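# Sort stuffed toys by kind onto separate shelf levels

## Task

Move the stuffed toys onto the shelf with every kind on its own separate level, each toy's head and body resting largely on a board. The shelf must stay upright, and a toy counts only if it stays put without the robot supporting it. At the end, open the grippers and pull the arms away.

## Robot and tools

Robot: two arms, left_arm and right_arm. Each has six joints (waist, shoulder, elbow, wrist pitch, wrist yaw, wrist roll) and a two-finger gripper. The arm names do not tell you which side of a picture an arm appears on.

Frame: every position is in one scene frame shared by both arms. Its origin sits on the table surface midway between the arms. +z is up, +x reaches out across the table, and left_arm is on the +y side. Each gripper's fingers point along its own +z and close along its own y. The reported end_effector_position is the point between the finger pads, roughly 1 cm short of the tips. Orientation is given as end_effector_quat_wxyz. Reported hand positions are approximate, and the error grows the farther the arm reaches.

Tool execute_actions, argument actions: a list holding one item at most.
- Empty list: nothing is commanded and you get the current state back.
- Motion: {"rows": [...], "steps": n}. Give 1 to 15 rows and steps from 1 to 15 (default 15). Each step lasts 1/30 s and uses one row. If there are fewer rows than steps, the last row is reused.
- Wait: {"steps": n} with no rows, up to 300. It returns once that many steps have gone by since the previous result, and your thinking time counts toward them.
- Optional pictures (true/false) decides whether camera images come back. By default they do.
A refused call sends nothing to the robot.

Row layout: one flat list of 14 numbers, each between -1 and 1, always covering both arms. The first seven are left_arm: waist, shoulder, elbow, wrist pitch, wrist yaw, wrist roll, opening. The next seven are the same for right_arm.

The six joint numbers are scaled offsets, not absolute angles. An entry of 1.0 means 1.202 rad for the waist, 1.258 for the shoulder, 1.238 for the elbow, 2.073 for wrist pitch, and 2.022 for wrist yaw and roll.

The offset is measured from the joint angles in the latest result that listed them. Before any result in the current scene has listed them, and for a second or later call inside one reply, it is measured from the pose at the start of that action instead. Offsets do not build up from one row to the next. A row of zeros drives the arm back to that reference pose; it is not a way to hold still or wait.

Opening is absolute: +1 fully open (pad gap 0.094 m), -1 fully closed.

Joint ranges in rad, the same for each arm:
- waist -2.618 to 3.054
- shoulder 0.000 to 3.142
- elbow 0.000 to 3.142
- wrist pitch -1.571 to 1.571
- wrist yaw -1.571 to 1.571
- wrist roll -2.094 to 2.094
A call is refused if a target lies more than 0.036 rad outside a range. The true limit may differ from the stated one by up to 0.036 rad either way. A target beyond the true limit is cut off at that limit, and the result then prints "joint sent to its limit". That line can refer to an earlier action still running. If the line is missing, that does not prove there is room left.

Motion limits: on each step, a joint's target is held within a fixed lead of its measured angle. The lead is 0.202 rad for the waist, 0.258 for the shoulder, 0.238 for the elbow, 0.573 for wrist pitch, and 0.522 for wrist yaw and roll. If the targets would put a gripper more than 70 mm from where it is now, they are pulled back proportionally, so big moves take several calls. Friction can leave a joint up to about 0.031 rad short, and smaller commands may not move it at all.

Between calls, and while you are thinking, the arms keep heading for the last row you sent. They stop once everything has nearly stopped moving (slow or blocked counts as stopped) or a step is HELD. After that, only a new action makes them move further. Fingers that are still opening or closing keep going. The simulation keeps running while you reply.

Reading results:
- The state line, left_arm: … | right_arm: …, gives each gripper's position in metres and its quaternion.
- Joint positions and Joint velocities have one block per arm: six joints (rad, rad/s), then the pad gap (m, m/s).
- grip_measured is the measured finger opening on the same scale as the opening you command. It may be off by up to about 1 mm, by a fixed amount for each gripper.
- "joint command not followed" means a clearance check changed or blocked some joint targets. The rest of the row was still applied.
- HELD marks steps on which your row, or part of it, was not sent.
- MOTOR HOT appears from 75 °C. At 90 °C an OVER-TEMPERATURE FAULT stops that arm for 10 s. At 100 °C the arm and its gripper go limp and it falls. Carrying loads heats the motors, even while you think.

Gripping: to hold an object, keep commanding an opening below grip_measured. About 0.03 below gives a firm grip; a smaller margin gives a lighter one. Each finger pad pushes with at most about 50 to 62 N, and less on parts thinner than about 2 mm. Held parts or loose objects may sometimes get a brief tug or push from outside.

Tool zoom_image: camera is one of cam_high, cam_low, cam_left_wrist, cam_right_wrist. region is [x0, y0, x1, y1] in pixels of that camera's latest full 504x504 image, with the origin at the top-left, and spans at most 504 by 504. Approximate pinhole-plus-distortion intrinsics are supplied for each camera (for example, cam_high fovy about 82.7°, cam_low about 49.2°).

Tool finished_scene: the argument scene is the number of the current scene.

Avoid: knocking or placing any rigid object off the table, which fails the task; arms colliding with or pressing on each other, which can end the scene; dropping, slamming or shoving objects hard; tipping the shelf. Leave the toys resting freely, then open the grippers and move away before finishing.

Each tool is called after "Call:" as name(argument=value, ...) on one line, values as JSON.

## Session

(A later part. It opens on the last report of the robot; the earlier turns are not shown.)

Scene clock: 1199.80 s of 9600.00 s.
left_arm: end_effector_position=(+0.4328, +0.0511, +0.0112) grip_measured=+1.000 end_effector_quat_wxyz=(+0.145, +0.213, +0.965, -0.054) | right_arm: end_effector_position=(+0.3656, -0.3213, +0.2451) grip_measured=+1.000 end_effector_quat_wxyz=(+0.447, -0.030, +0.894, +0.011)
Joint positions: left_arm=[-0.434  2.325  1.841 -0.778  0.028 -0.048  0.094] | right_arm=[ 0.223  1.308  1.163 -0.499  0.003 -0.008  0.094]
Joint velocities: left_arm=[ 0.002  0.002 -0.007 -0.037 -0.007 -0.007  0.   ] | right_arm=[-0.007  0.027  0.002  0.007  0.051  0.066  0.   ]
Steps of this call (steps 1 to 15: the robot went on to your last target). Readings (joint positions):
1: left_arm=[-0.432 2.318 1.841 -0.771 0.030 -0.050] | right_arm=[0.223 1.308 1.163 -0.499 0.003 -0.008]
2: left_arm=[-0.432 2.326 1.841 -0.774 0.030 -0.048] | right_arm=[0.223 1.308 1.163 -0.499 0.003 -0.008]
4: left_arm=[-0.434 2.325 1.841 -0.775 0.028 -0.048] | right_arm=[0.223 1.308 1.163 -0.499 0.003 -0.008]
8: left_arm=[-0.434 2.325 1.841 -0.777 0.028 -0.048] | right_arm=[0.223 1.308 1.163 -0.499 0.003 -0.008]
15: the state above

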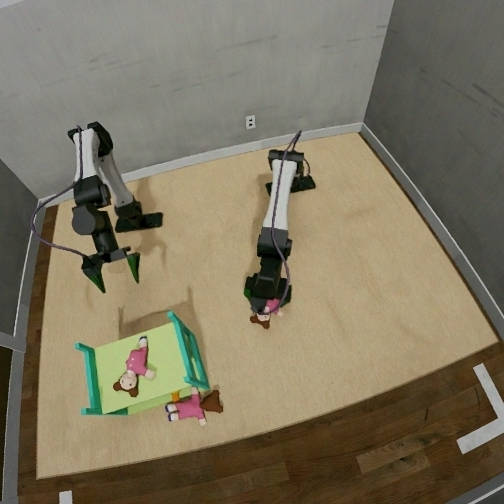

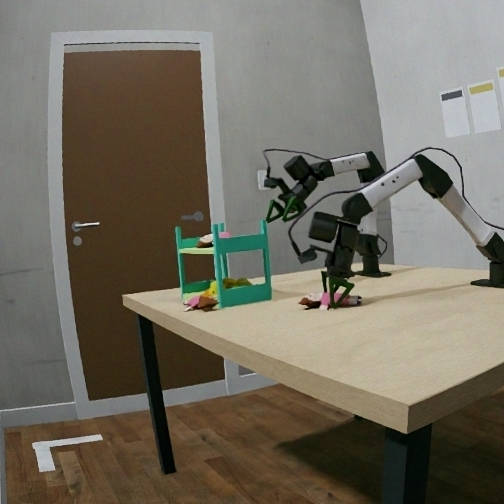

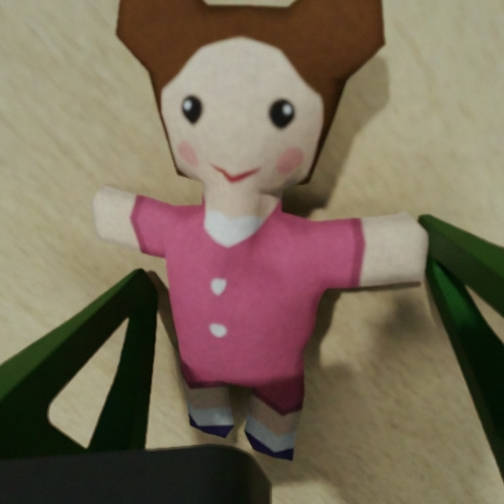

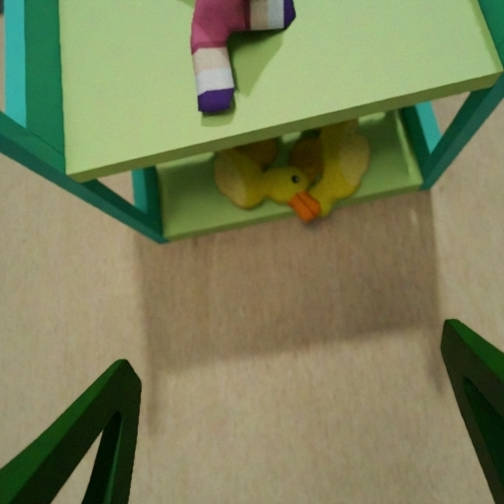

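Call:
execute_actions(actions=[{"rows":[[0,0,0,0,0,0,0.3,0,0,0,0,0,0,1],[0,0,0,0,0,0,-0.3,0,0,0,0,0,0,1],[0,0,0,0,0,0,-0.92,0,0,0,0,0,0,1]],"steps":15}])

Call:
execute_actions(actions=[{"rows":[[0,0,0,0,0,0,-0.92,0,0,0,0,0,0,1],[0,0,0,0,0,0,-0.92,0,0,0,0,0,0,1],[0,0,0,0,0,0,-0.92,0,0,0,0,0,0,1],[0,-0.08,0,0,0,0,-0.92,0,0,0,0,0,0,1],[0,-0.16,0,-0.05,0,0,-0.92,0,0,0,0,0,0,1],[0,-0.16,0.05,-0.1,0,-0.2,-0.92,0,0,0,0,0,0,1],[-0.1,-0.14,0.12,-0.17,0,-0.4,-0.92,0,0,0,0,0,0,1],[-0.2,-0.12,0.2,-0.23,0,-0.6,-0.92,0,0,0,0,0,0,1],[-0.355,-0.1,0.275,-0.28,0,-0.9,-0.92,0,0,0,0,0,0,1]],"steps":15}])

Call:
execute_actions(actions=[{"steps":50}])

Scene clock: 1211.80 s of 9600.00 s.
left_arm: end_effector_position=(+0.4331, +0.0510, +0.0118) grip_measured=-0.908 end_effector_quat_wxyz=(+0.146, +0.213, +0.964, -0.054) | right_arm: end_effector_position=(+0.3656, -0.3213, +0.2451) grip_measured=+1.000 end_effector_quat_wxyz=(+0.447, -0.030, +0.894, +0.011)
Joint positions: left_arm=[-0.434  2.323  1.841 -0.777  0.028 -0.048  0.004] | right_arm=[ 0.223  1.308  1.163 -0.499  0.003 -0.008  0.094]
Joint velocities: left_arm=[ 0.012 -0.002 -0.017 -0.022 -0.037 -0.051  0.001] | right_arm=[-0.007  0.017  0.002 -0.022  0.037 -0.022  0.   ]
Steps of this call (steps 1 to 15: the robot went on to your last target; steps 16 to 90: nothing new was sent; then 8.50 s passed at rest; steps 91 to 105: all 15 steps of this action). Readings (joint positions):
91: left_arm=[-0.434 2.325 1.841 -0.778 0.028 -0.048] | right_arm=[0.223 1.308 1.163 -0.499 0.003 -0.008]
92: left_arm=[-0.434 2.325 1.841 -0.778 0.028 -0.048] | right_arm=[0.223 1.308 1.163 -0.499 0.003 -0.008]
94: left_arm=[-0.434 2.325 1.841 -0.778 0.028 -0.048] | right_arm=[0.223 1.308 1.163 -0.499 0.003 -0.008]
98: left_arm=[-0.434 2.323 1.841 -0.777 0.029 -0.048] | right_arm=[0.223 1.308 1.163 -0.499 0.003 -0.008]
105: the state above

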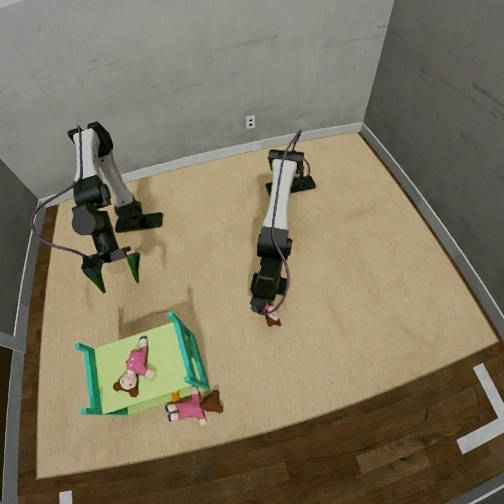

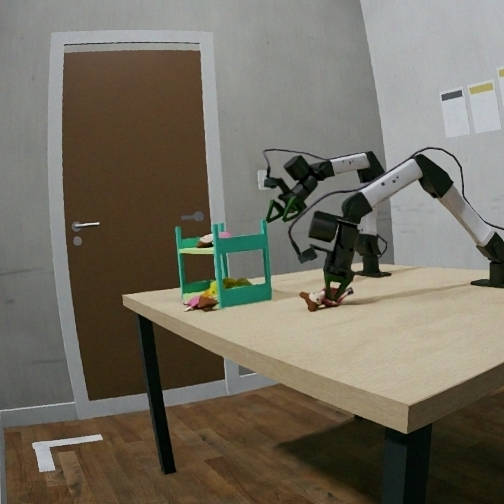

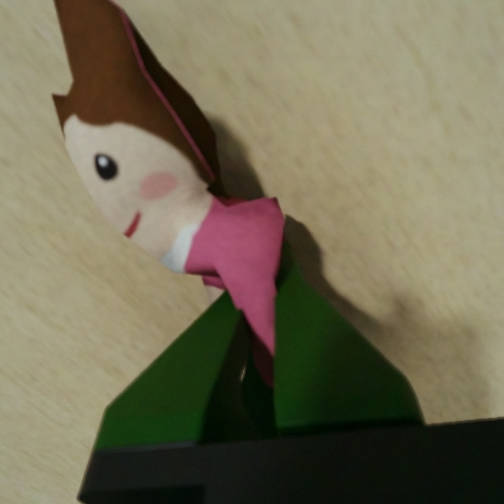

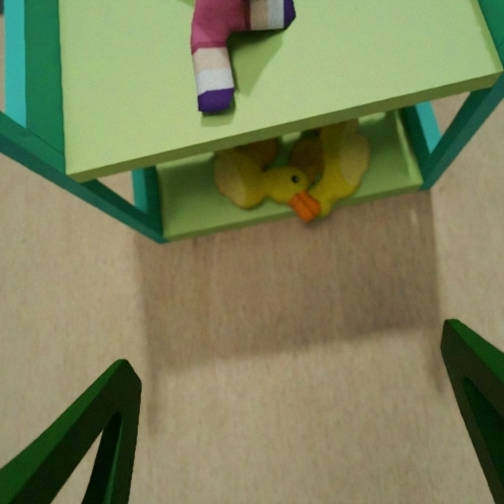

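Scene clock: 1212.30 s of 9600.00 s.
left_arm: end_effector_position=(+0.3481, -0.0489, +0.1274) grip_measured=-0.908 end_effector_quat_wxyz=(+0.124, +0.059, +0.984, -0.109) | right_arm: end_effector_position=(+0.3656, -0.3213, +0.2451) grip_measured=+1.000 end_effector_quat_wxyz=(+0.447, -0.030, +0.894, +0.011)
Joint positions: left_arm=[-0.692  2.218  2.12  -1.141  0.015 -0.62   0.004] | right_arm=[ 0.223  1.308  1.163 -0.499  0.003 -0.008  0.094]
Joint velocities: left_arm=[-1.248 -0.056  0.452 -0.711  0.066 -1.912 -0.   ] | right_arm=[ 0.012  0.002  0.012  0.022  0.051 -0.022  0.   ]
Steps of this call (steps 1 to 15: all 15 steps of this action). Readings (joint positions):
1: left_arm=[-0.434 2.323 1.841 -0.777 0.028 -0.048] | right_arm=[0.223 1.308 1.163 -0.499 0.003 -0.008]
2: left_arm=[-0.434 2.323 1.841 -0.777 0.028 -0.048] | right_arm=[0.223 1.308 1.163 -0.499 0.003 -0.008]
4: left_arm=[-0.434 2.315 1.841 -0.777 0.028 -0.048] | right_arm=[0.223 1.308 1.163 -0.499 0.003 -0.008]
8: left_arm=[-0.450 2.238 1.877 -0.907 0.020 -0.203] | right_arm=[0.223 1.308 1.163 -0.499 0.003 -0.008]
15: the state above

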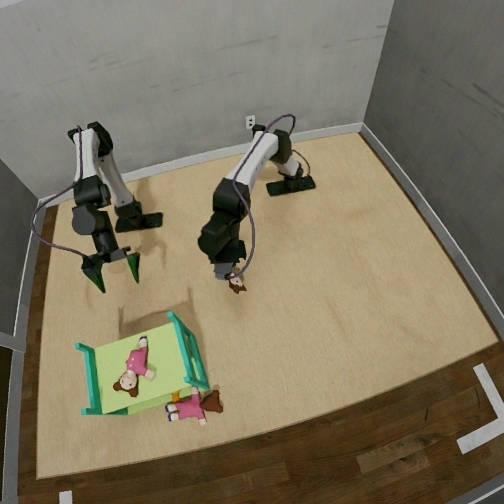

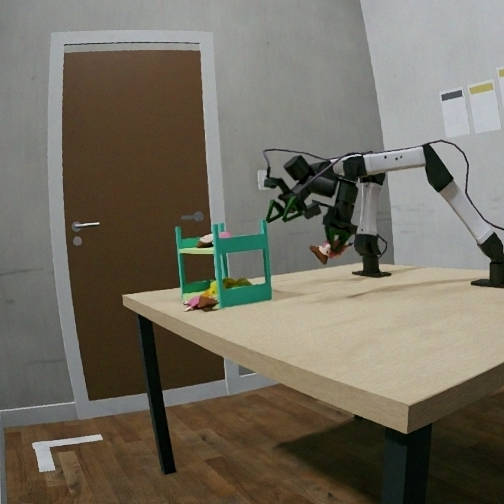

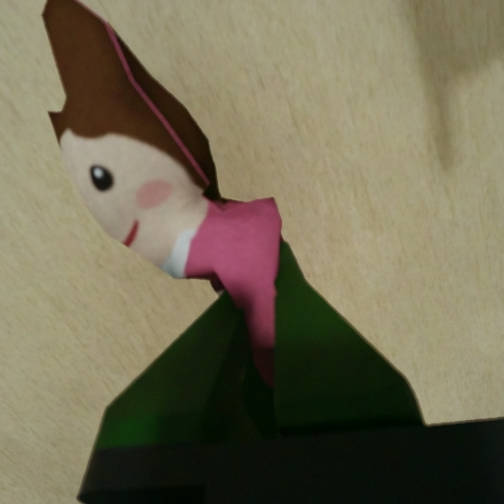

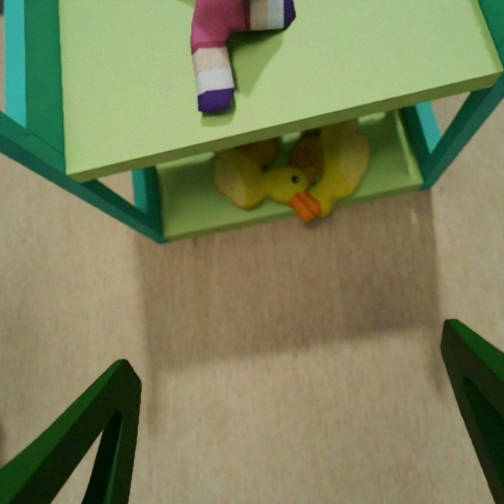

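Scene clock: 1213.97 s of 9600.00 s.
left_arm: end_effector_position=(+0.2586, -0.0750, +0.1285) grip_measured=-0.908 end_effector_quat_wxyz=(-0.000, -0.459, +0.885, -0.085) | right_arm: end_effector_position=(+0.3656, -0.3213, +0.2451) grip_measured=+1.000 end_effector_quat_wxyz=(+0.447, -0.030, +0.894, +0.011)
Joint positions: left_arm=[-0.857  2.216  2.161 -1.349  0.033 -1.862  0.004] | right_arm=[ 0.223  1.308  1.163 -0.499  0.003 -0.008  0.094]
Joint velocities: left_arm=[ 0.007  0.007 -0.002 -0.007 -0.11  -0.007 -0.   ] | right_arm=[ 0.002  0.017 -0.027 -0.022  0.022 -0.037  0.   ]
Steps of this call (steps 1 to 45: the robot went on to your last target; steps 46 to 50: nothing new was sent). Readings (joint positions):
1: left_arm=[-0.738 2.217 2.134 -1.166 0.015 -0.694] | right_arm=[0.223 1.308 1.163 -0.499 0.003 -0.008]
2: left_arm=[-0.784 2.216 2.147 -1.194 0.017 -0.786] | right_arm=[0.223 1.308 1.163 -0.499 0.003 -0.008]
4: left_arm=[-0.862 2.216 2.160 -1.245 0.028 -0.980] | right_arm=[0.223 1.308 1.163 -0.499 0.003 -0.008]
8: left_arm=[-0.902 2.216 2.161 -1.310 0.042 -1.368] | right_arm=[0.223 1.308 1.163 -0.499 0.003 -0.008]
50: the state above
All arms were judged still, so your last target was given up. Only a new action makes them travel on or press farther. Fingers that are still opening or closing keep moving.

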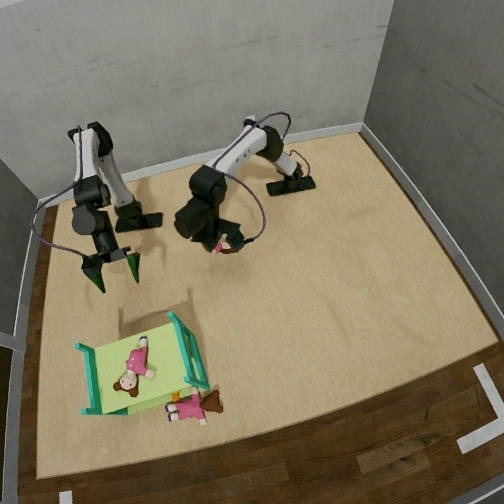

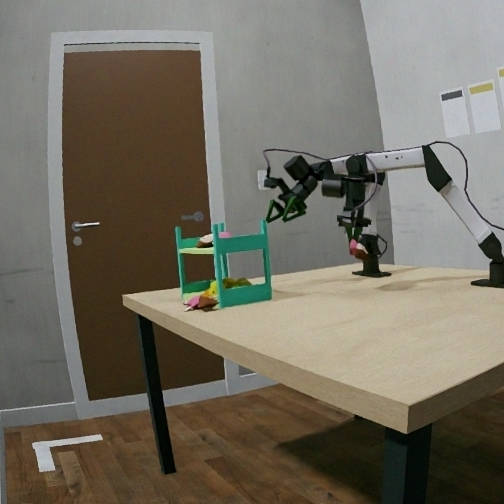

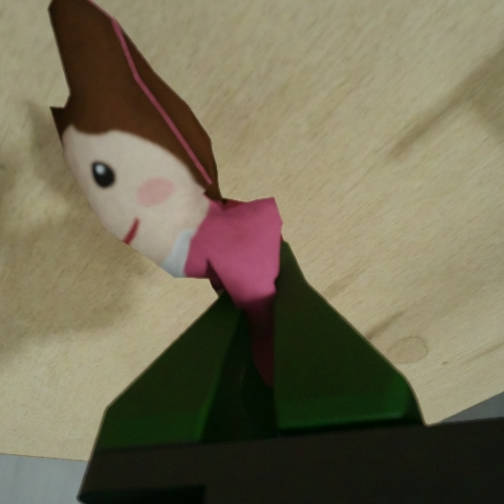

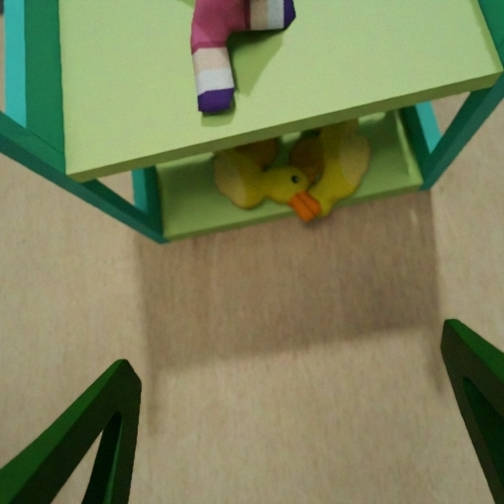

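Lower, release, retreat.

Call:
execute_actions(actions=[{"rows":[[0,0.07,0,0,0,-0.04,-0.92,0,0,0,0,0,0,1],[0,0.14,0,0,0,-0.04,-0.92,0,0,0,0,0,0,1],[0,0.195,0,0,0,-0.04,-0.92,0,0,0,0,0,0,1],[0,0.195,0,0,0,-0.04,-0.92,0,0,0,0,0,0,1],[0,0.195,0,0,0,-0.04,-0.92,0,0,0,0,0,0,1],[0,0.195,0,0,0,-0.04,-0.92,0,0,0,0,0,0,1],[0,0.195,0,0,0,-0.04,-0.92,0,0,0,0,0,0,1],[0,0.195,0,0,0,-0.04,-0.92,0,0,0,0,0,0,1],[0,0.195,0,0,0,-0.04,-0.5,0,0,0,0,0,0,1],[0,0.195,0,0,0,-0.04,0,0,0,0,0,0,0,1],[0,0.195,0,0,0,-0.04,1,0,0,0,0,0,0,1]],"steps":15}])

Call:
execute_actions(actions=[{"rows":[[0,0,0,0,0,0,1,0,0,0,0,0,0,1],[0,0,0,0,0,0,1,0,0,0,0,0,0,1],[0,0,0,0,0,0,1,0,0,0,0,0,0,1],[0,-0.15,0,0,0,0,1,0,0,0,0,0,0,1],[0,-0.3,0,0,0,0,1,0,0,0,0,0,0,1],[0.2,-0.5,0,0,0,0,1,0,0,0,0,0,0,1],[0.5,-0.6,-0.2,0,0,0.4,1,0,0,0,0,0,0,1],[0.8,-0.65,-0.3,0,0,0.4,1,0,0,0,0,0,0,1]],"steps":15}])

Call:
execute_actions(actions=[{"steps":30}])

Scene clock: 1228.83 s of 9600.00 s.
left_arm: end_effector_position=(+0.2503, -0.0670, +0.0137) grip_measured=+0.940 end_effector_quat_wxyz=(-0.027, -0.493, +0.869, +0.043) | right_arm: end_effector_position=(+0.3656, -0.3213, +0.2451) grip_measured=+1.000 end_effector_quat_wxyz=(+0.447, -0.030, +0.894, +0.011)
Joint positions: left_arm=[-0.857  2.475  2.161 -1.351  0.041 -1.933  0.091] | right_arm=[ 0.223  1.308  1.163 -0.499  0.003 -0.008  0.094]
Joint velocities: left_arm=[ 0.002 -0.007 -0.002  0.051  0.022 -0.051  0.133] | right_arm=[-0.022 -0.007 -0.007 -0.022  0.037  0.022  0.   ]
Steps of this call (steps 1 to 90: nothing new was sent; then 11.37 s passed at rest; steps 91 to 105: all 15 steps of this action). Readings (joint positions):
91: left_arm=[-0.857 2.223 2.162 -1.350 0.033 -1.871] | right_arm=[0.223 1.308 1.163 -0.499 0.003 -0.008]
92: left_arm=[-0.857 2.241 2.168 -1.351 0.033 -1.884] | right_arm=[0.223 1.308 1.163 -0.499 0.003 -0.008]
94: left_arm=[-0.857 2.305 2.175 -1.347 0.033 -1.898] | right_arm=[0.223 1.308 1.163 -0.499 0.003 -0.008]
98: left_arm=[-0.857 2.468 2.164 -1.342 0.033 -1.919] | right_arm=[0.223 1.308 1.163 -0.499 0.003 -0.008]
105: the state above

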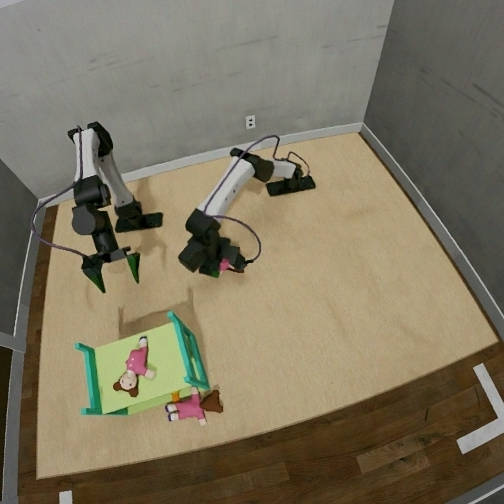

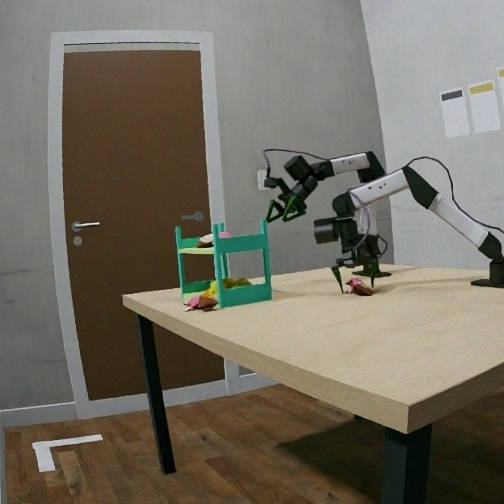

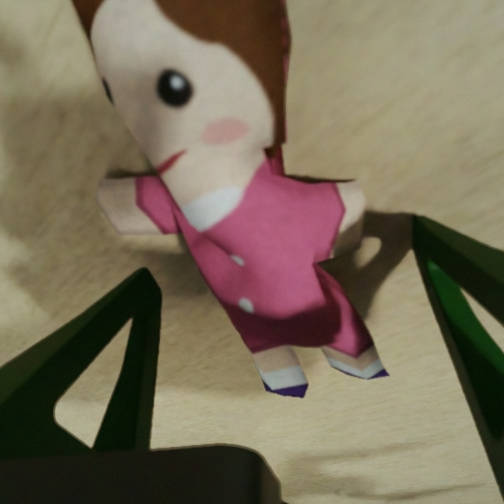

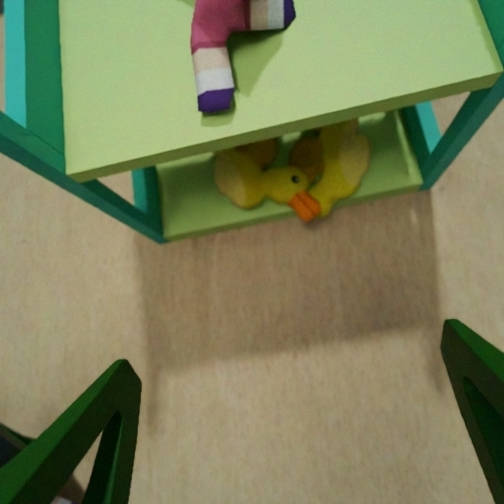

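Scene clock: 1229.33 s of 9600.00 s.
left_arm: end_effector_position=(+0.3088, +0.0761, +0.1394) grip_measured=+1.000 end_effector_quat_wxyz=(+0.008, -0.427, +0.902, -0.058) | right_arm: end_effector_position=(+0.3656, -0.3213, +0.2451) grip_measured=+1.000 end_effector_quat_wxyz=(+0.447, -0.030, +0.894, +0.011)
Joint positions: left_arm=[-0.512  1.975  1.844 -1.332  0.049 -1.444  0.094] | right_arm=[ 0.223  1.308  1.163 -0.499  0.003 -0.008  0.094]
Joint velocities: left_arm=[ 1.297 -1.282 -0.349 -0.007  0.066  1.179  0.   ] | right_arm=[-0.027 -0.002 -0.002 -0.007 -0.037  0.007  0.   ]
Steps of this call (steps 1 to 15: all 15 steps of this action). Readings (joint positions):
1: left_arm=[-0.857 2.475 2.161 -1.351 0.041 -1.933] | right_arm=[0.223 1.308 1.163 -0.499 0.003 -0.008]
2: left_arm=[-0.857 2.475 2.161 -1.351 0.041 -1.933] | right_arm=[0.223 1.308 1.163 -0.499 0.003 -0.008]
4: left_arm=[-0.857 2.463 2.157 -1.348 0.041 -1.933] | right_arm=[0.223 1.308 1.163 -0.499 0.003 -0.008]
8: left_arm=[-0.813 2.323 2.074 -1.328 0.052 -1.829] | right_arm=[0.223 1.308 1.163 -0.499 0.003 -0.008]
15: the state above

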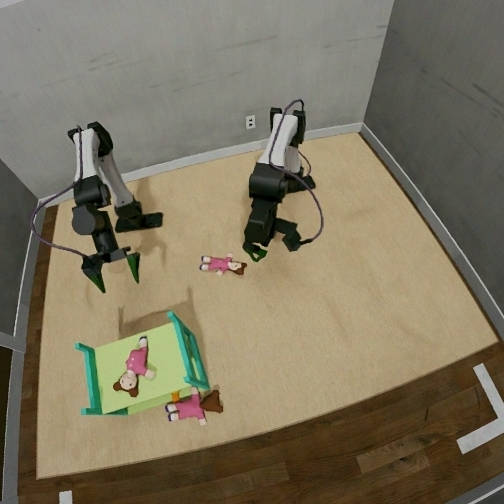

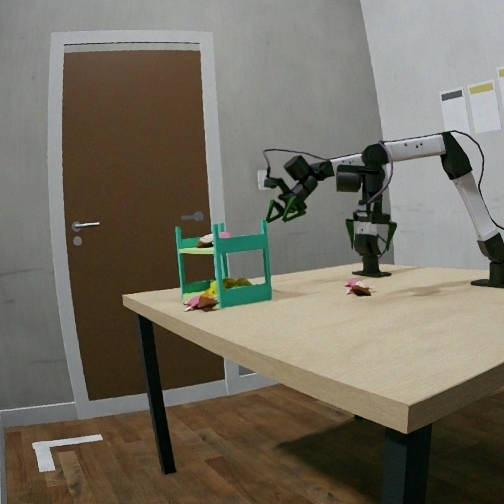

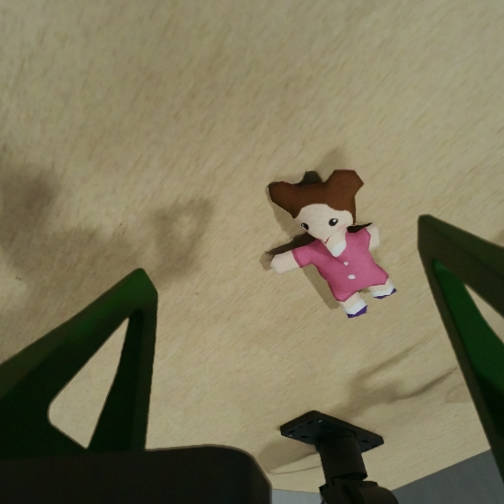

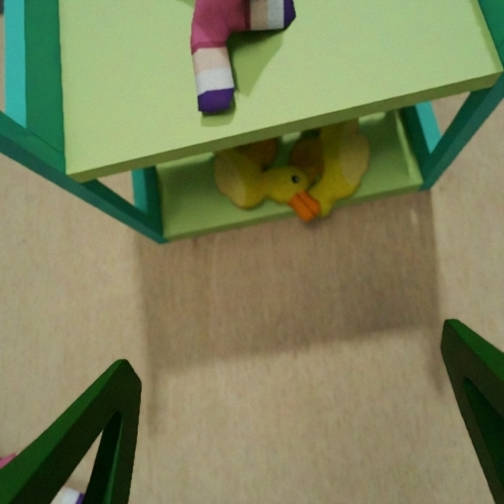

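Scene clock: 1230.33 s of 9600.00 s.
left_arm: end_effector_position=(+0.3376, +0.3130, +0.2446) grip_measured=+1.000 end_effector_quat_wxyz=(+0.154, -0.550, +0.813, -0.110) | right_arm: end_effector_position=(+0.3656, -0.3213, +0.2451) grip_measured=+1.000 end_effector_quat_wxyz=(+0.447, -0.030, +0.894, +0.011)
Joint positions: left_arm=[ 0.11   1.65   1.801 -1.344  0.034 -1.131  0.094] | right_arm=[ 0.223  1.308  1.163 -0.499  0.003 -0.008  0.094]
Joint velocities: left_arm=[-0.002 -0.007  0.002  0.066  0.007 -0.066  0.   ] | right_arm=[-0.022  0.022 -0.002 -0.081 -0.007 -0.007  0.   ]
Steps of this call (steps 1 to 30: the robot went on to your last target). Readings (joint positions):
1: left_arm=[-0.465 1.929 1.835 -1.332 0.049 -1.408] | right_arm=[0.223 1.308 1.163 -0.499 0.003 -0.008]
2: left_arm=[-0.419 1.883 1.828 -1.332 0.048 -1.376] | right_arm=[0.223 1.308 1.163 -0.499 0.003 -0.008]
4: left_arm=[-0.321 1.792 1.822 -1.332 0.047 -1.316] | right_arm=[0.223 1.308 1.163 -0.499 0.003 -0.008]
8: left_arm=[-0.065 1.665 1.821 -1.332 0.048 -1.212] | right_arm=[0.223 1.308 1.163 -0.499 0.003 -0.008]
30: the state above

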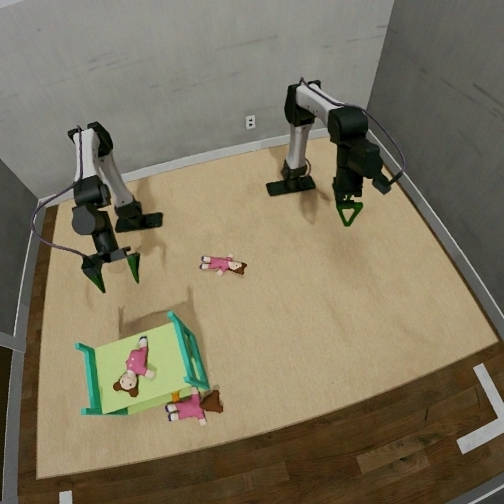

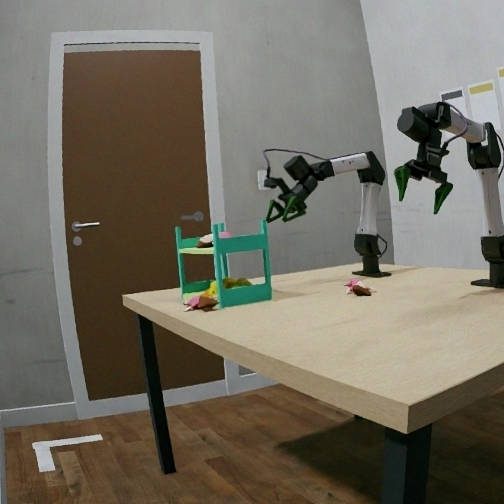

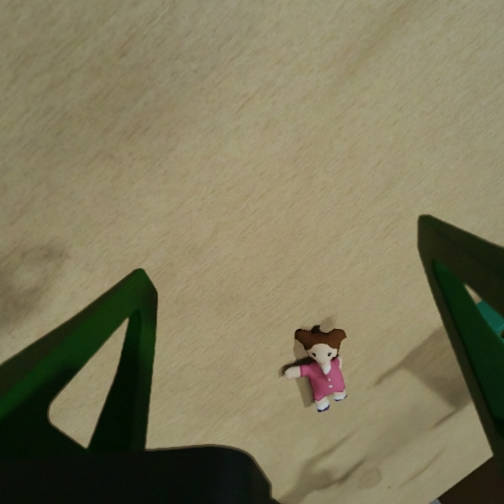

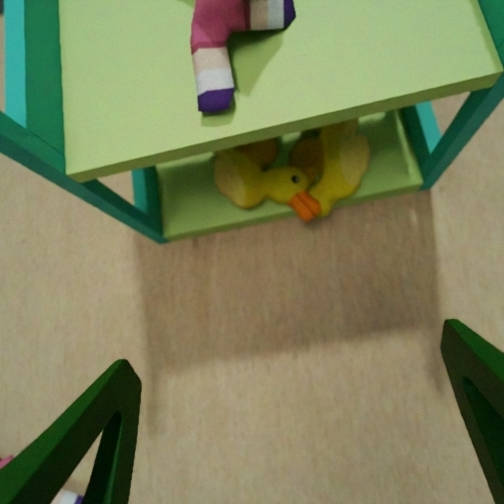

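Call:
execute_actions(actions=[{"rows":[[0,0,0,0,0,0,1,0.3,0,0,-0.15,0,-0.24,1],[0,0,0,0,0,0,1,0.61,0,0.1,-0.31,0,-0.24,1],[0,0,0,0,0,0,1,0.61,0.2,0.2,-0.31,0,-0.24,1],[0,0,0,0,0,0,1,0.61,0.4,0.33,-0.31,0,-0.24,1],[0,0,0,0,0,0,1,0.61,0.6,0.407,-0.31,0,-0.24,1]],"steps":15}])

Call:
execute_actions(actions=[{"steps":40}])

Scene clock: 1239.27 s of 9600.00 s.
left_arm: end_effector_position=(+0.3376, +0.3130, +0.2446) grip_measured=+1.000 end_effector_quat_wxyz=(+0.154, -0.550, +0.814, -0.110) | right_arm: end_effector_position=(+0.2772, -0.0589, +0.0683) grip_measured=+1.000 end_effector_quat_wxyz=(+0.073, -0.560, +0.826, +0.006)
Joint positions: left_arm=[ 0.11   1.65   1.801 -1.344  0.034 -1.131  0.094] | right_arm=[ 0.913  2.03   1.636 -1.031  0.012 -0.441  0.094]
Joint velocities: left_arm=[-0.007  0.017  0.007  0.007  0.037 -0.022  0.   ] | right_arm=[ 0.994  1.16  -0.012 -0.476 -0.022 -0.3    0.   ]
Steps of this call (steps 1 to 15: the robot went on to your last target; steps 16 to 90: nothing new was sent; then 5.43 s passed at rest; steps 91 to 105: all 15 steps of this action). Readings (joint positions):
91: left_arm=[0.110 1.650 1.801 -1.344 0.034 -1.131] | right_arm=[0.241 1.308 1.164 -0.520 0.013 -0.060]
92: left_arm=[0.110 1.650 1.801 -1.344 0.034 -1.131] | right_arm=[0.283 1.308 1.178 -0.588 0.018 -0.127]
94: left_arm=[0.110 1.650 1.801 -1.344 0.034 -1.131] | right_arm=[0.399 1.389 1.290 -0.794 0.018 -0.239]
98: left_arm=[0.110 1.650 1.801 -1.344 0.034 -1.131] | right_arm=[0.628 1.679 1.562 -0.949 0.015 -0.365]
105: the state above

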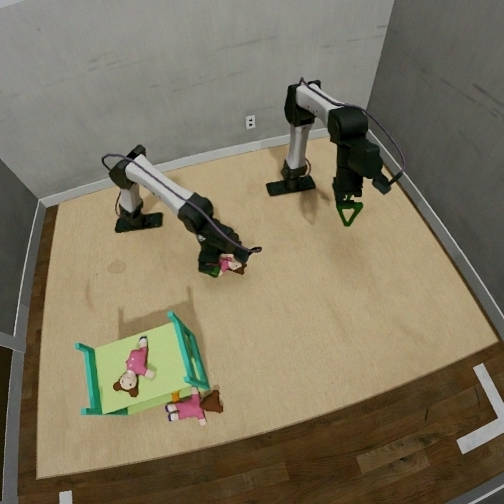

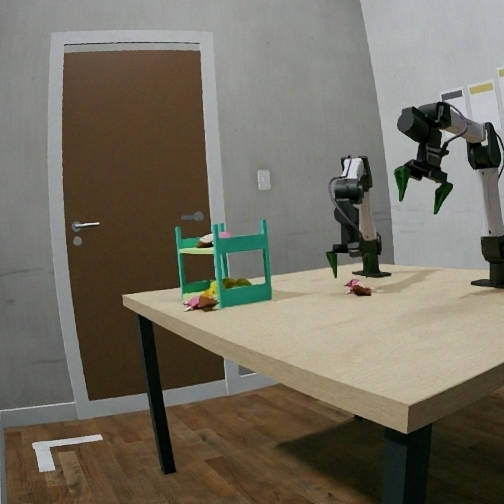

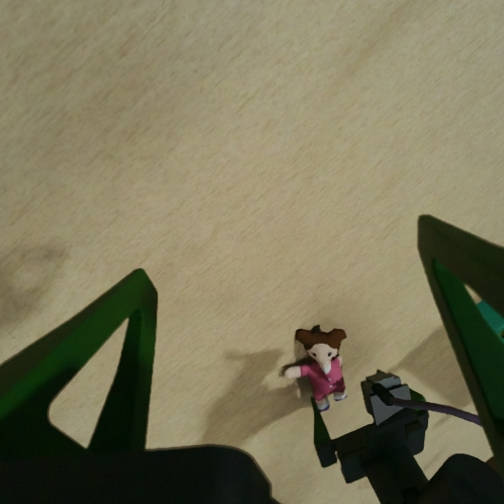

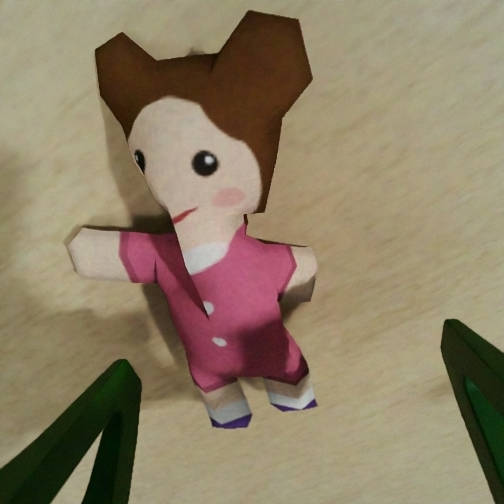

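Scene clock: 1240.60 s of 9600.00 s.
left_arm: end_effector_position=(+0.3376, +0.3130, +0.2446) grip_measured=+1.000 end_effector_quat_wxyz=(+0.154, -0.550, +0.814, -0.110) | right_arm: end_effector_position=(+0.2417, -0.0615, +0.0467) grip_measured=+1.000 end_effector_quat_wxyz=(-0.002, -0.599, +0.801, -0.001)
Joint positions: left_arm=[ 0.11   1.65   1.801 -1.344  0.034 -1.131  0.094] | right_arm=[ 0.965  2.081  1.636 -1.13   0.001 -0.482  0.094]
Joint velocities: left_arm=[ 0.002 -0.002  0.007  0.037 -0.022  0.066  0.   ] | right_arm=[-0.002 -0.022  0.007 -0.007 -0.037 -0.007  0.   ]
Steps of this call (steps 1 to 30: the robot went on to your last target; steps 31 to 40: nothing new was sent). Readings (joint positions):
1: left_arm=[0.110 1.650 1.801 -1.344 0.034 -1.131] | right_arm=[0.943 2.065 1.636 -1.049 0.008 -0.450]
2: left_arm=[0.110 1.650 1.801 -1.344 0.034 -1.131] | right_arm=[0.964 2.090 1.636 -1.068 0.005 -0.457]
4: left_arm=[0.110 1.650 1.801 -1.344 0.034 -1.131] | right_arm=[0.979 2.106 1.636 -1.096 0.001 -0.467]
8: left_arm=[0.110 1.650 1.801 -1.344 0.034 -1.131] | right_arm=[0.968 2.088 1.636 -1.118 0.001 -0.476]
40: the state above
All arms were judged still, so your last target was given up. Only a new action makes them travel on or press farther. Fingers that are still opening or closing keep moving.

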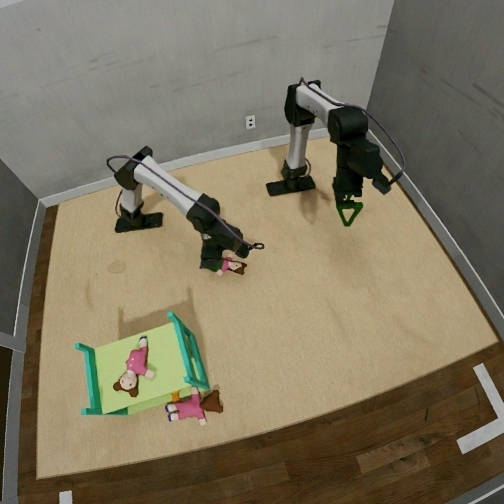

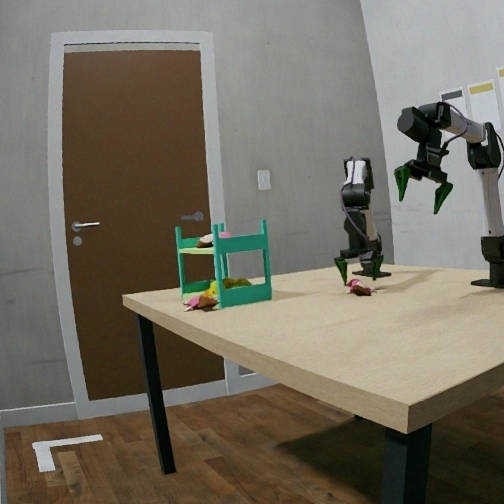

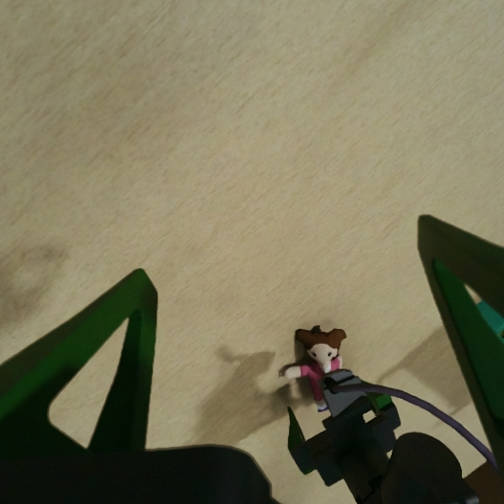

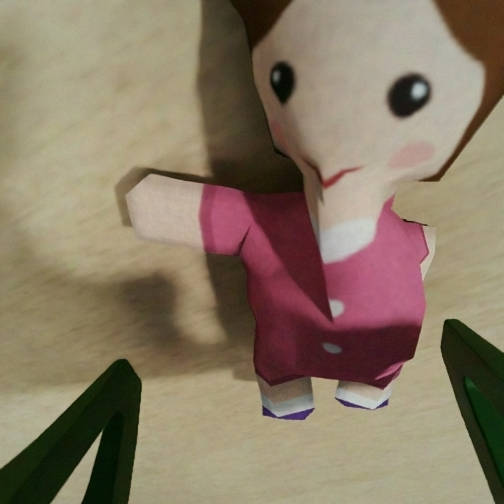

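Call:
execute_actions(actions=[{"rows":[[0,0,0,0,0,0,1,-0.045,0,0.04,0.02,0,0,1],[0,0,0,0,0,0,1,-0.045,0,0.04,0.02,0,0,1],[0,0,0,0,0,0,1,-0.045,0,0.04,0.02,0,0,1],[0,0,0,0,0,0,1,-0.045,0,0.04,0.02,0,0,1],[0,0,0,0,0,0,1,-0.045,0,0.04,0.02,0,0,1],[0,0,0,0,0,0,1,-0.045,0.03,0.04,0.02,0,0,1],[0,0,0,0,0,0,1,-0.045,0.06,0.04,0.02,0,0,1],[0,0,0,0,0,0,1,-0.045,0.095,0.04,0.02,0,0,1]],"steps":15}])

Call:
execute_actions(actions=[{"steps":10}])

Scene clock: 1251.13 s of 9600.00 s.
left_arm: end_effector_position=(+0.3376, +0.3130, +0.2446) grip_measured=+1.000 end_effector_quat_wxyz=(+0.154, -0.550, +0.814, -0.110) | right_arm: end_effector_position=(+0.2674, -0.0635, +0.0213) grip_measured=+1.000 end_effector_quat_wxyz=(-0.006, -0.580, +0.814, -0.003)
Joint positions: left_arm=[ 0.11   1.65   1.801 -1.344  0.034 -1.131  0.094] | right_arm=[ 0.917  2.178  1.686 -1.091  0.004 -0.483  0.094]
Joint velocities: left_arm=[ 0.002 -0.002 -0.007  0.022  0.007 -0.081  0.   ] | right_arm=[-0.007  0.027 -0.017 -0.051 -0.066 -0.037  0.   ]
Steps of this call (steps 1 to 90: nothing new was sent; then 7.03 s passed at rest; steps 91 to 105: all 15 steps of this action). Readings (joint positions):
91: left_arm=[0.110 1.650 1.801 -1.344 0.034 -1.131] | right_arm=[0.961 2.081 1.639 -1.130 0.000 -0.482]
92: left_arm=[0.110 1.650 1.801 -1.344 0.034 -1.131] | right_arm=[0.955 2.081 1.643 -1.126 0.000 -0.482]
94: left_arm=[0.110 1.650 1.801 -1.344 0.034 -1.131] | right_arm=[0.934 2.081 1.654 -1.117 0.000 -0.482]
98: left_arm=[0.110 1.650 1.801 -1.344 0.034 -1.131] | right_arm=[0.912 2.105 1.671 -1.105 0.000 -0.482]
105: the state above

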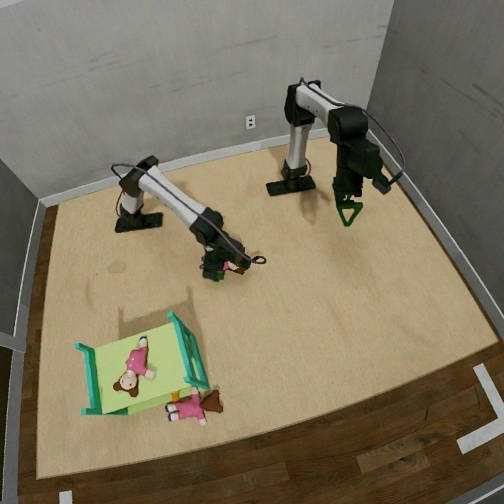

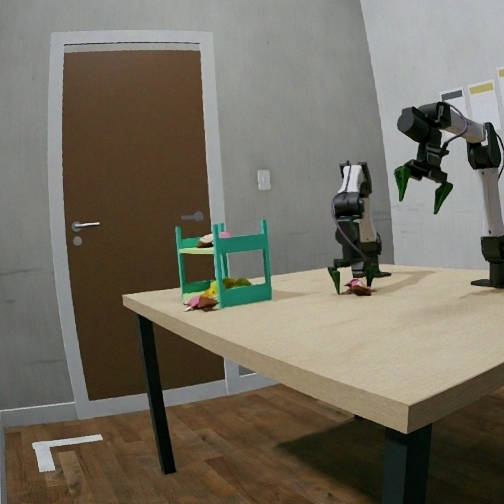

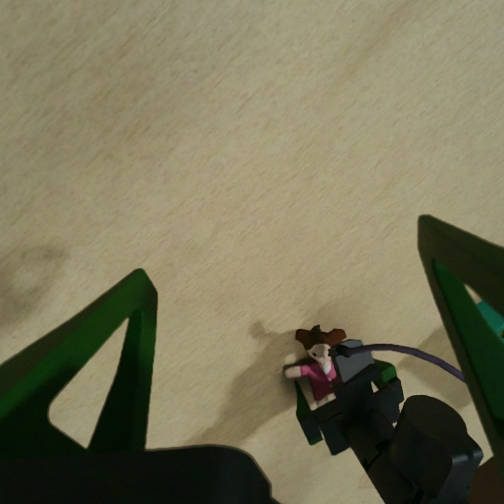

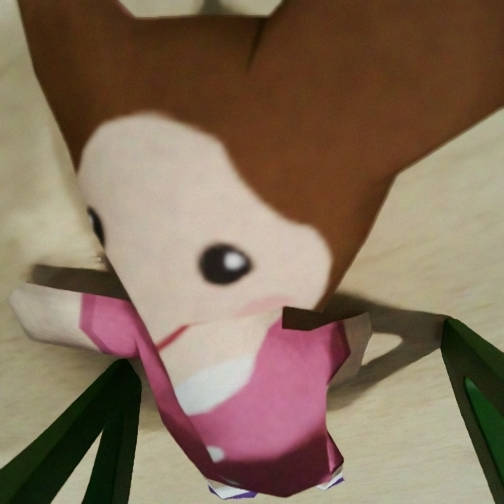

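Scene clock: 1251.47 s of 9600.00 s.
left_arm: end_effector_position=(+0.3376, +0.3130, +0.2446) grip_measured=+1.000 end_effector_quat_wxyz=(+0.154, -0.550, +0.814, -0.110) | right_arm: end_effector_position=(+0.2674, -0.0635, +0.0213) grip_measured=+1.000 end_effector_quat_wxyz=(-0.006, -0.580, +0.814, -0.003)
Joint positions: left_arm=[ 0.11   1.65   1.801 -1.344  0.034 -1.131  0.094] | right_arm=[ 0.917  2.178  1.686 -1.091  0.004 -0.483  0.094]
Joint velocities: left_arm=[-0.002 -0.022 -0.007  0.051 -0.022 -0.022  0.   ] | right_arm=[-0.012  0.027  0.017  0.022  0.022  0.066  0.   ]
Steps of this call (steps 1 to 10: the robot went on to your last target). Readings (joint positions):
1: left_arm=[0.110 1.650 1.801 -1.344 0.034 -1.131] | right_arm=[0.917 2.178 1.686 -1.091 0.004 -0.483]
2: left_arm=[0.110 1.650 1.801 -1.344 0.034 -1.131] | right_arm=[0.917 2.178 1.686 -1.091 0.004 -0.483]
4: left_arm=[0.110 1.650 1.801 -1.344 0.034 -1.131] | right_arm=[0.917 2.178 1.686 -1.091 0.004 -0.483]
8: left_arm=[0.110 1.650 1.801 -1.344 0.034 -1.131] | right_arm=[0.917 2.178 1.686 -1.091 0.004 -0.483]
10: the state above

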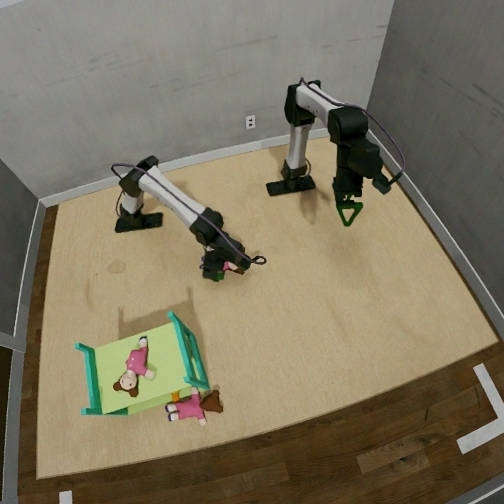

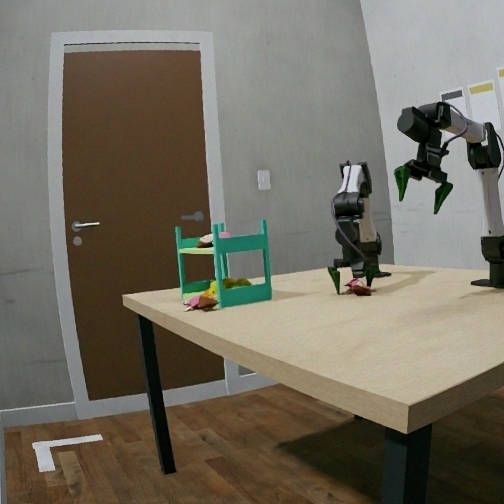

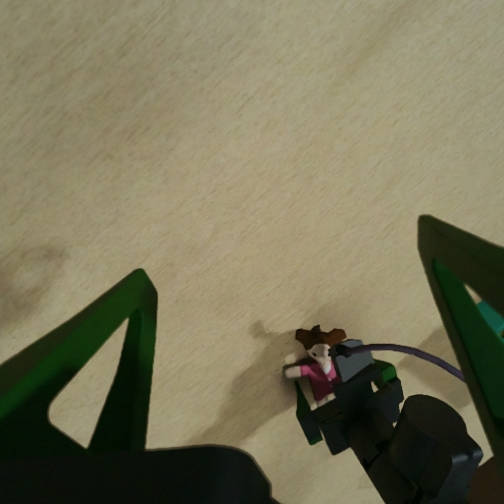

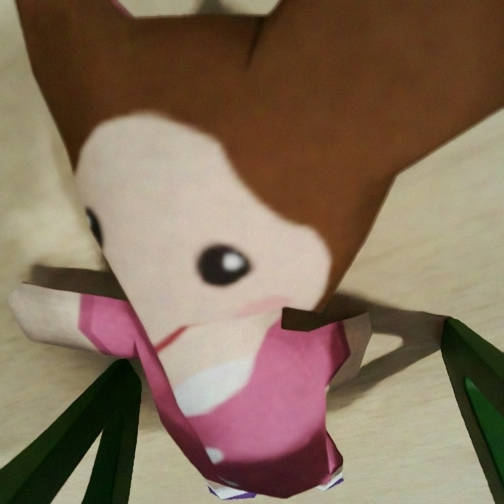

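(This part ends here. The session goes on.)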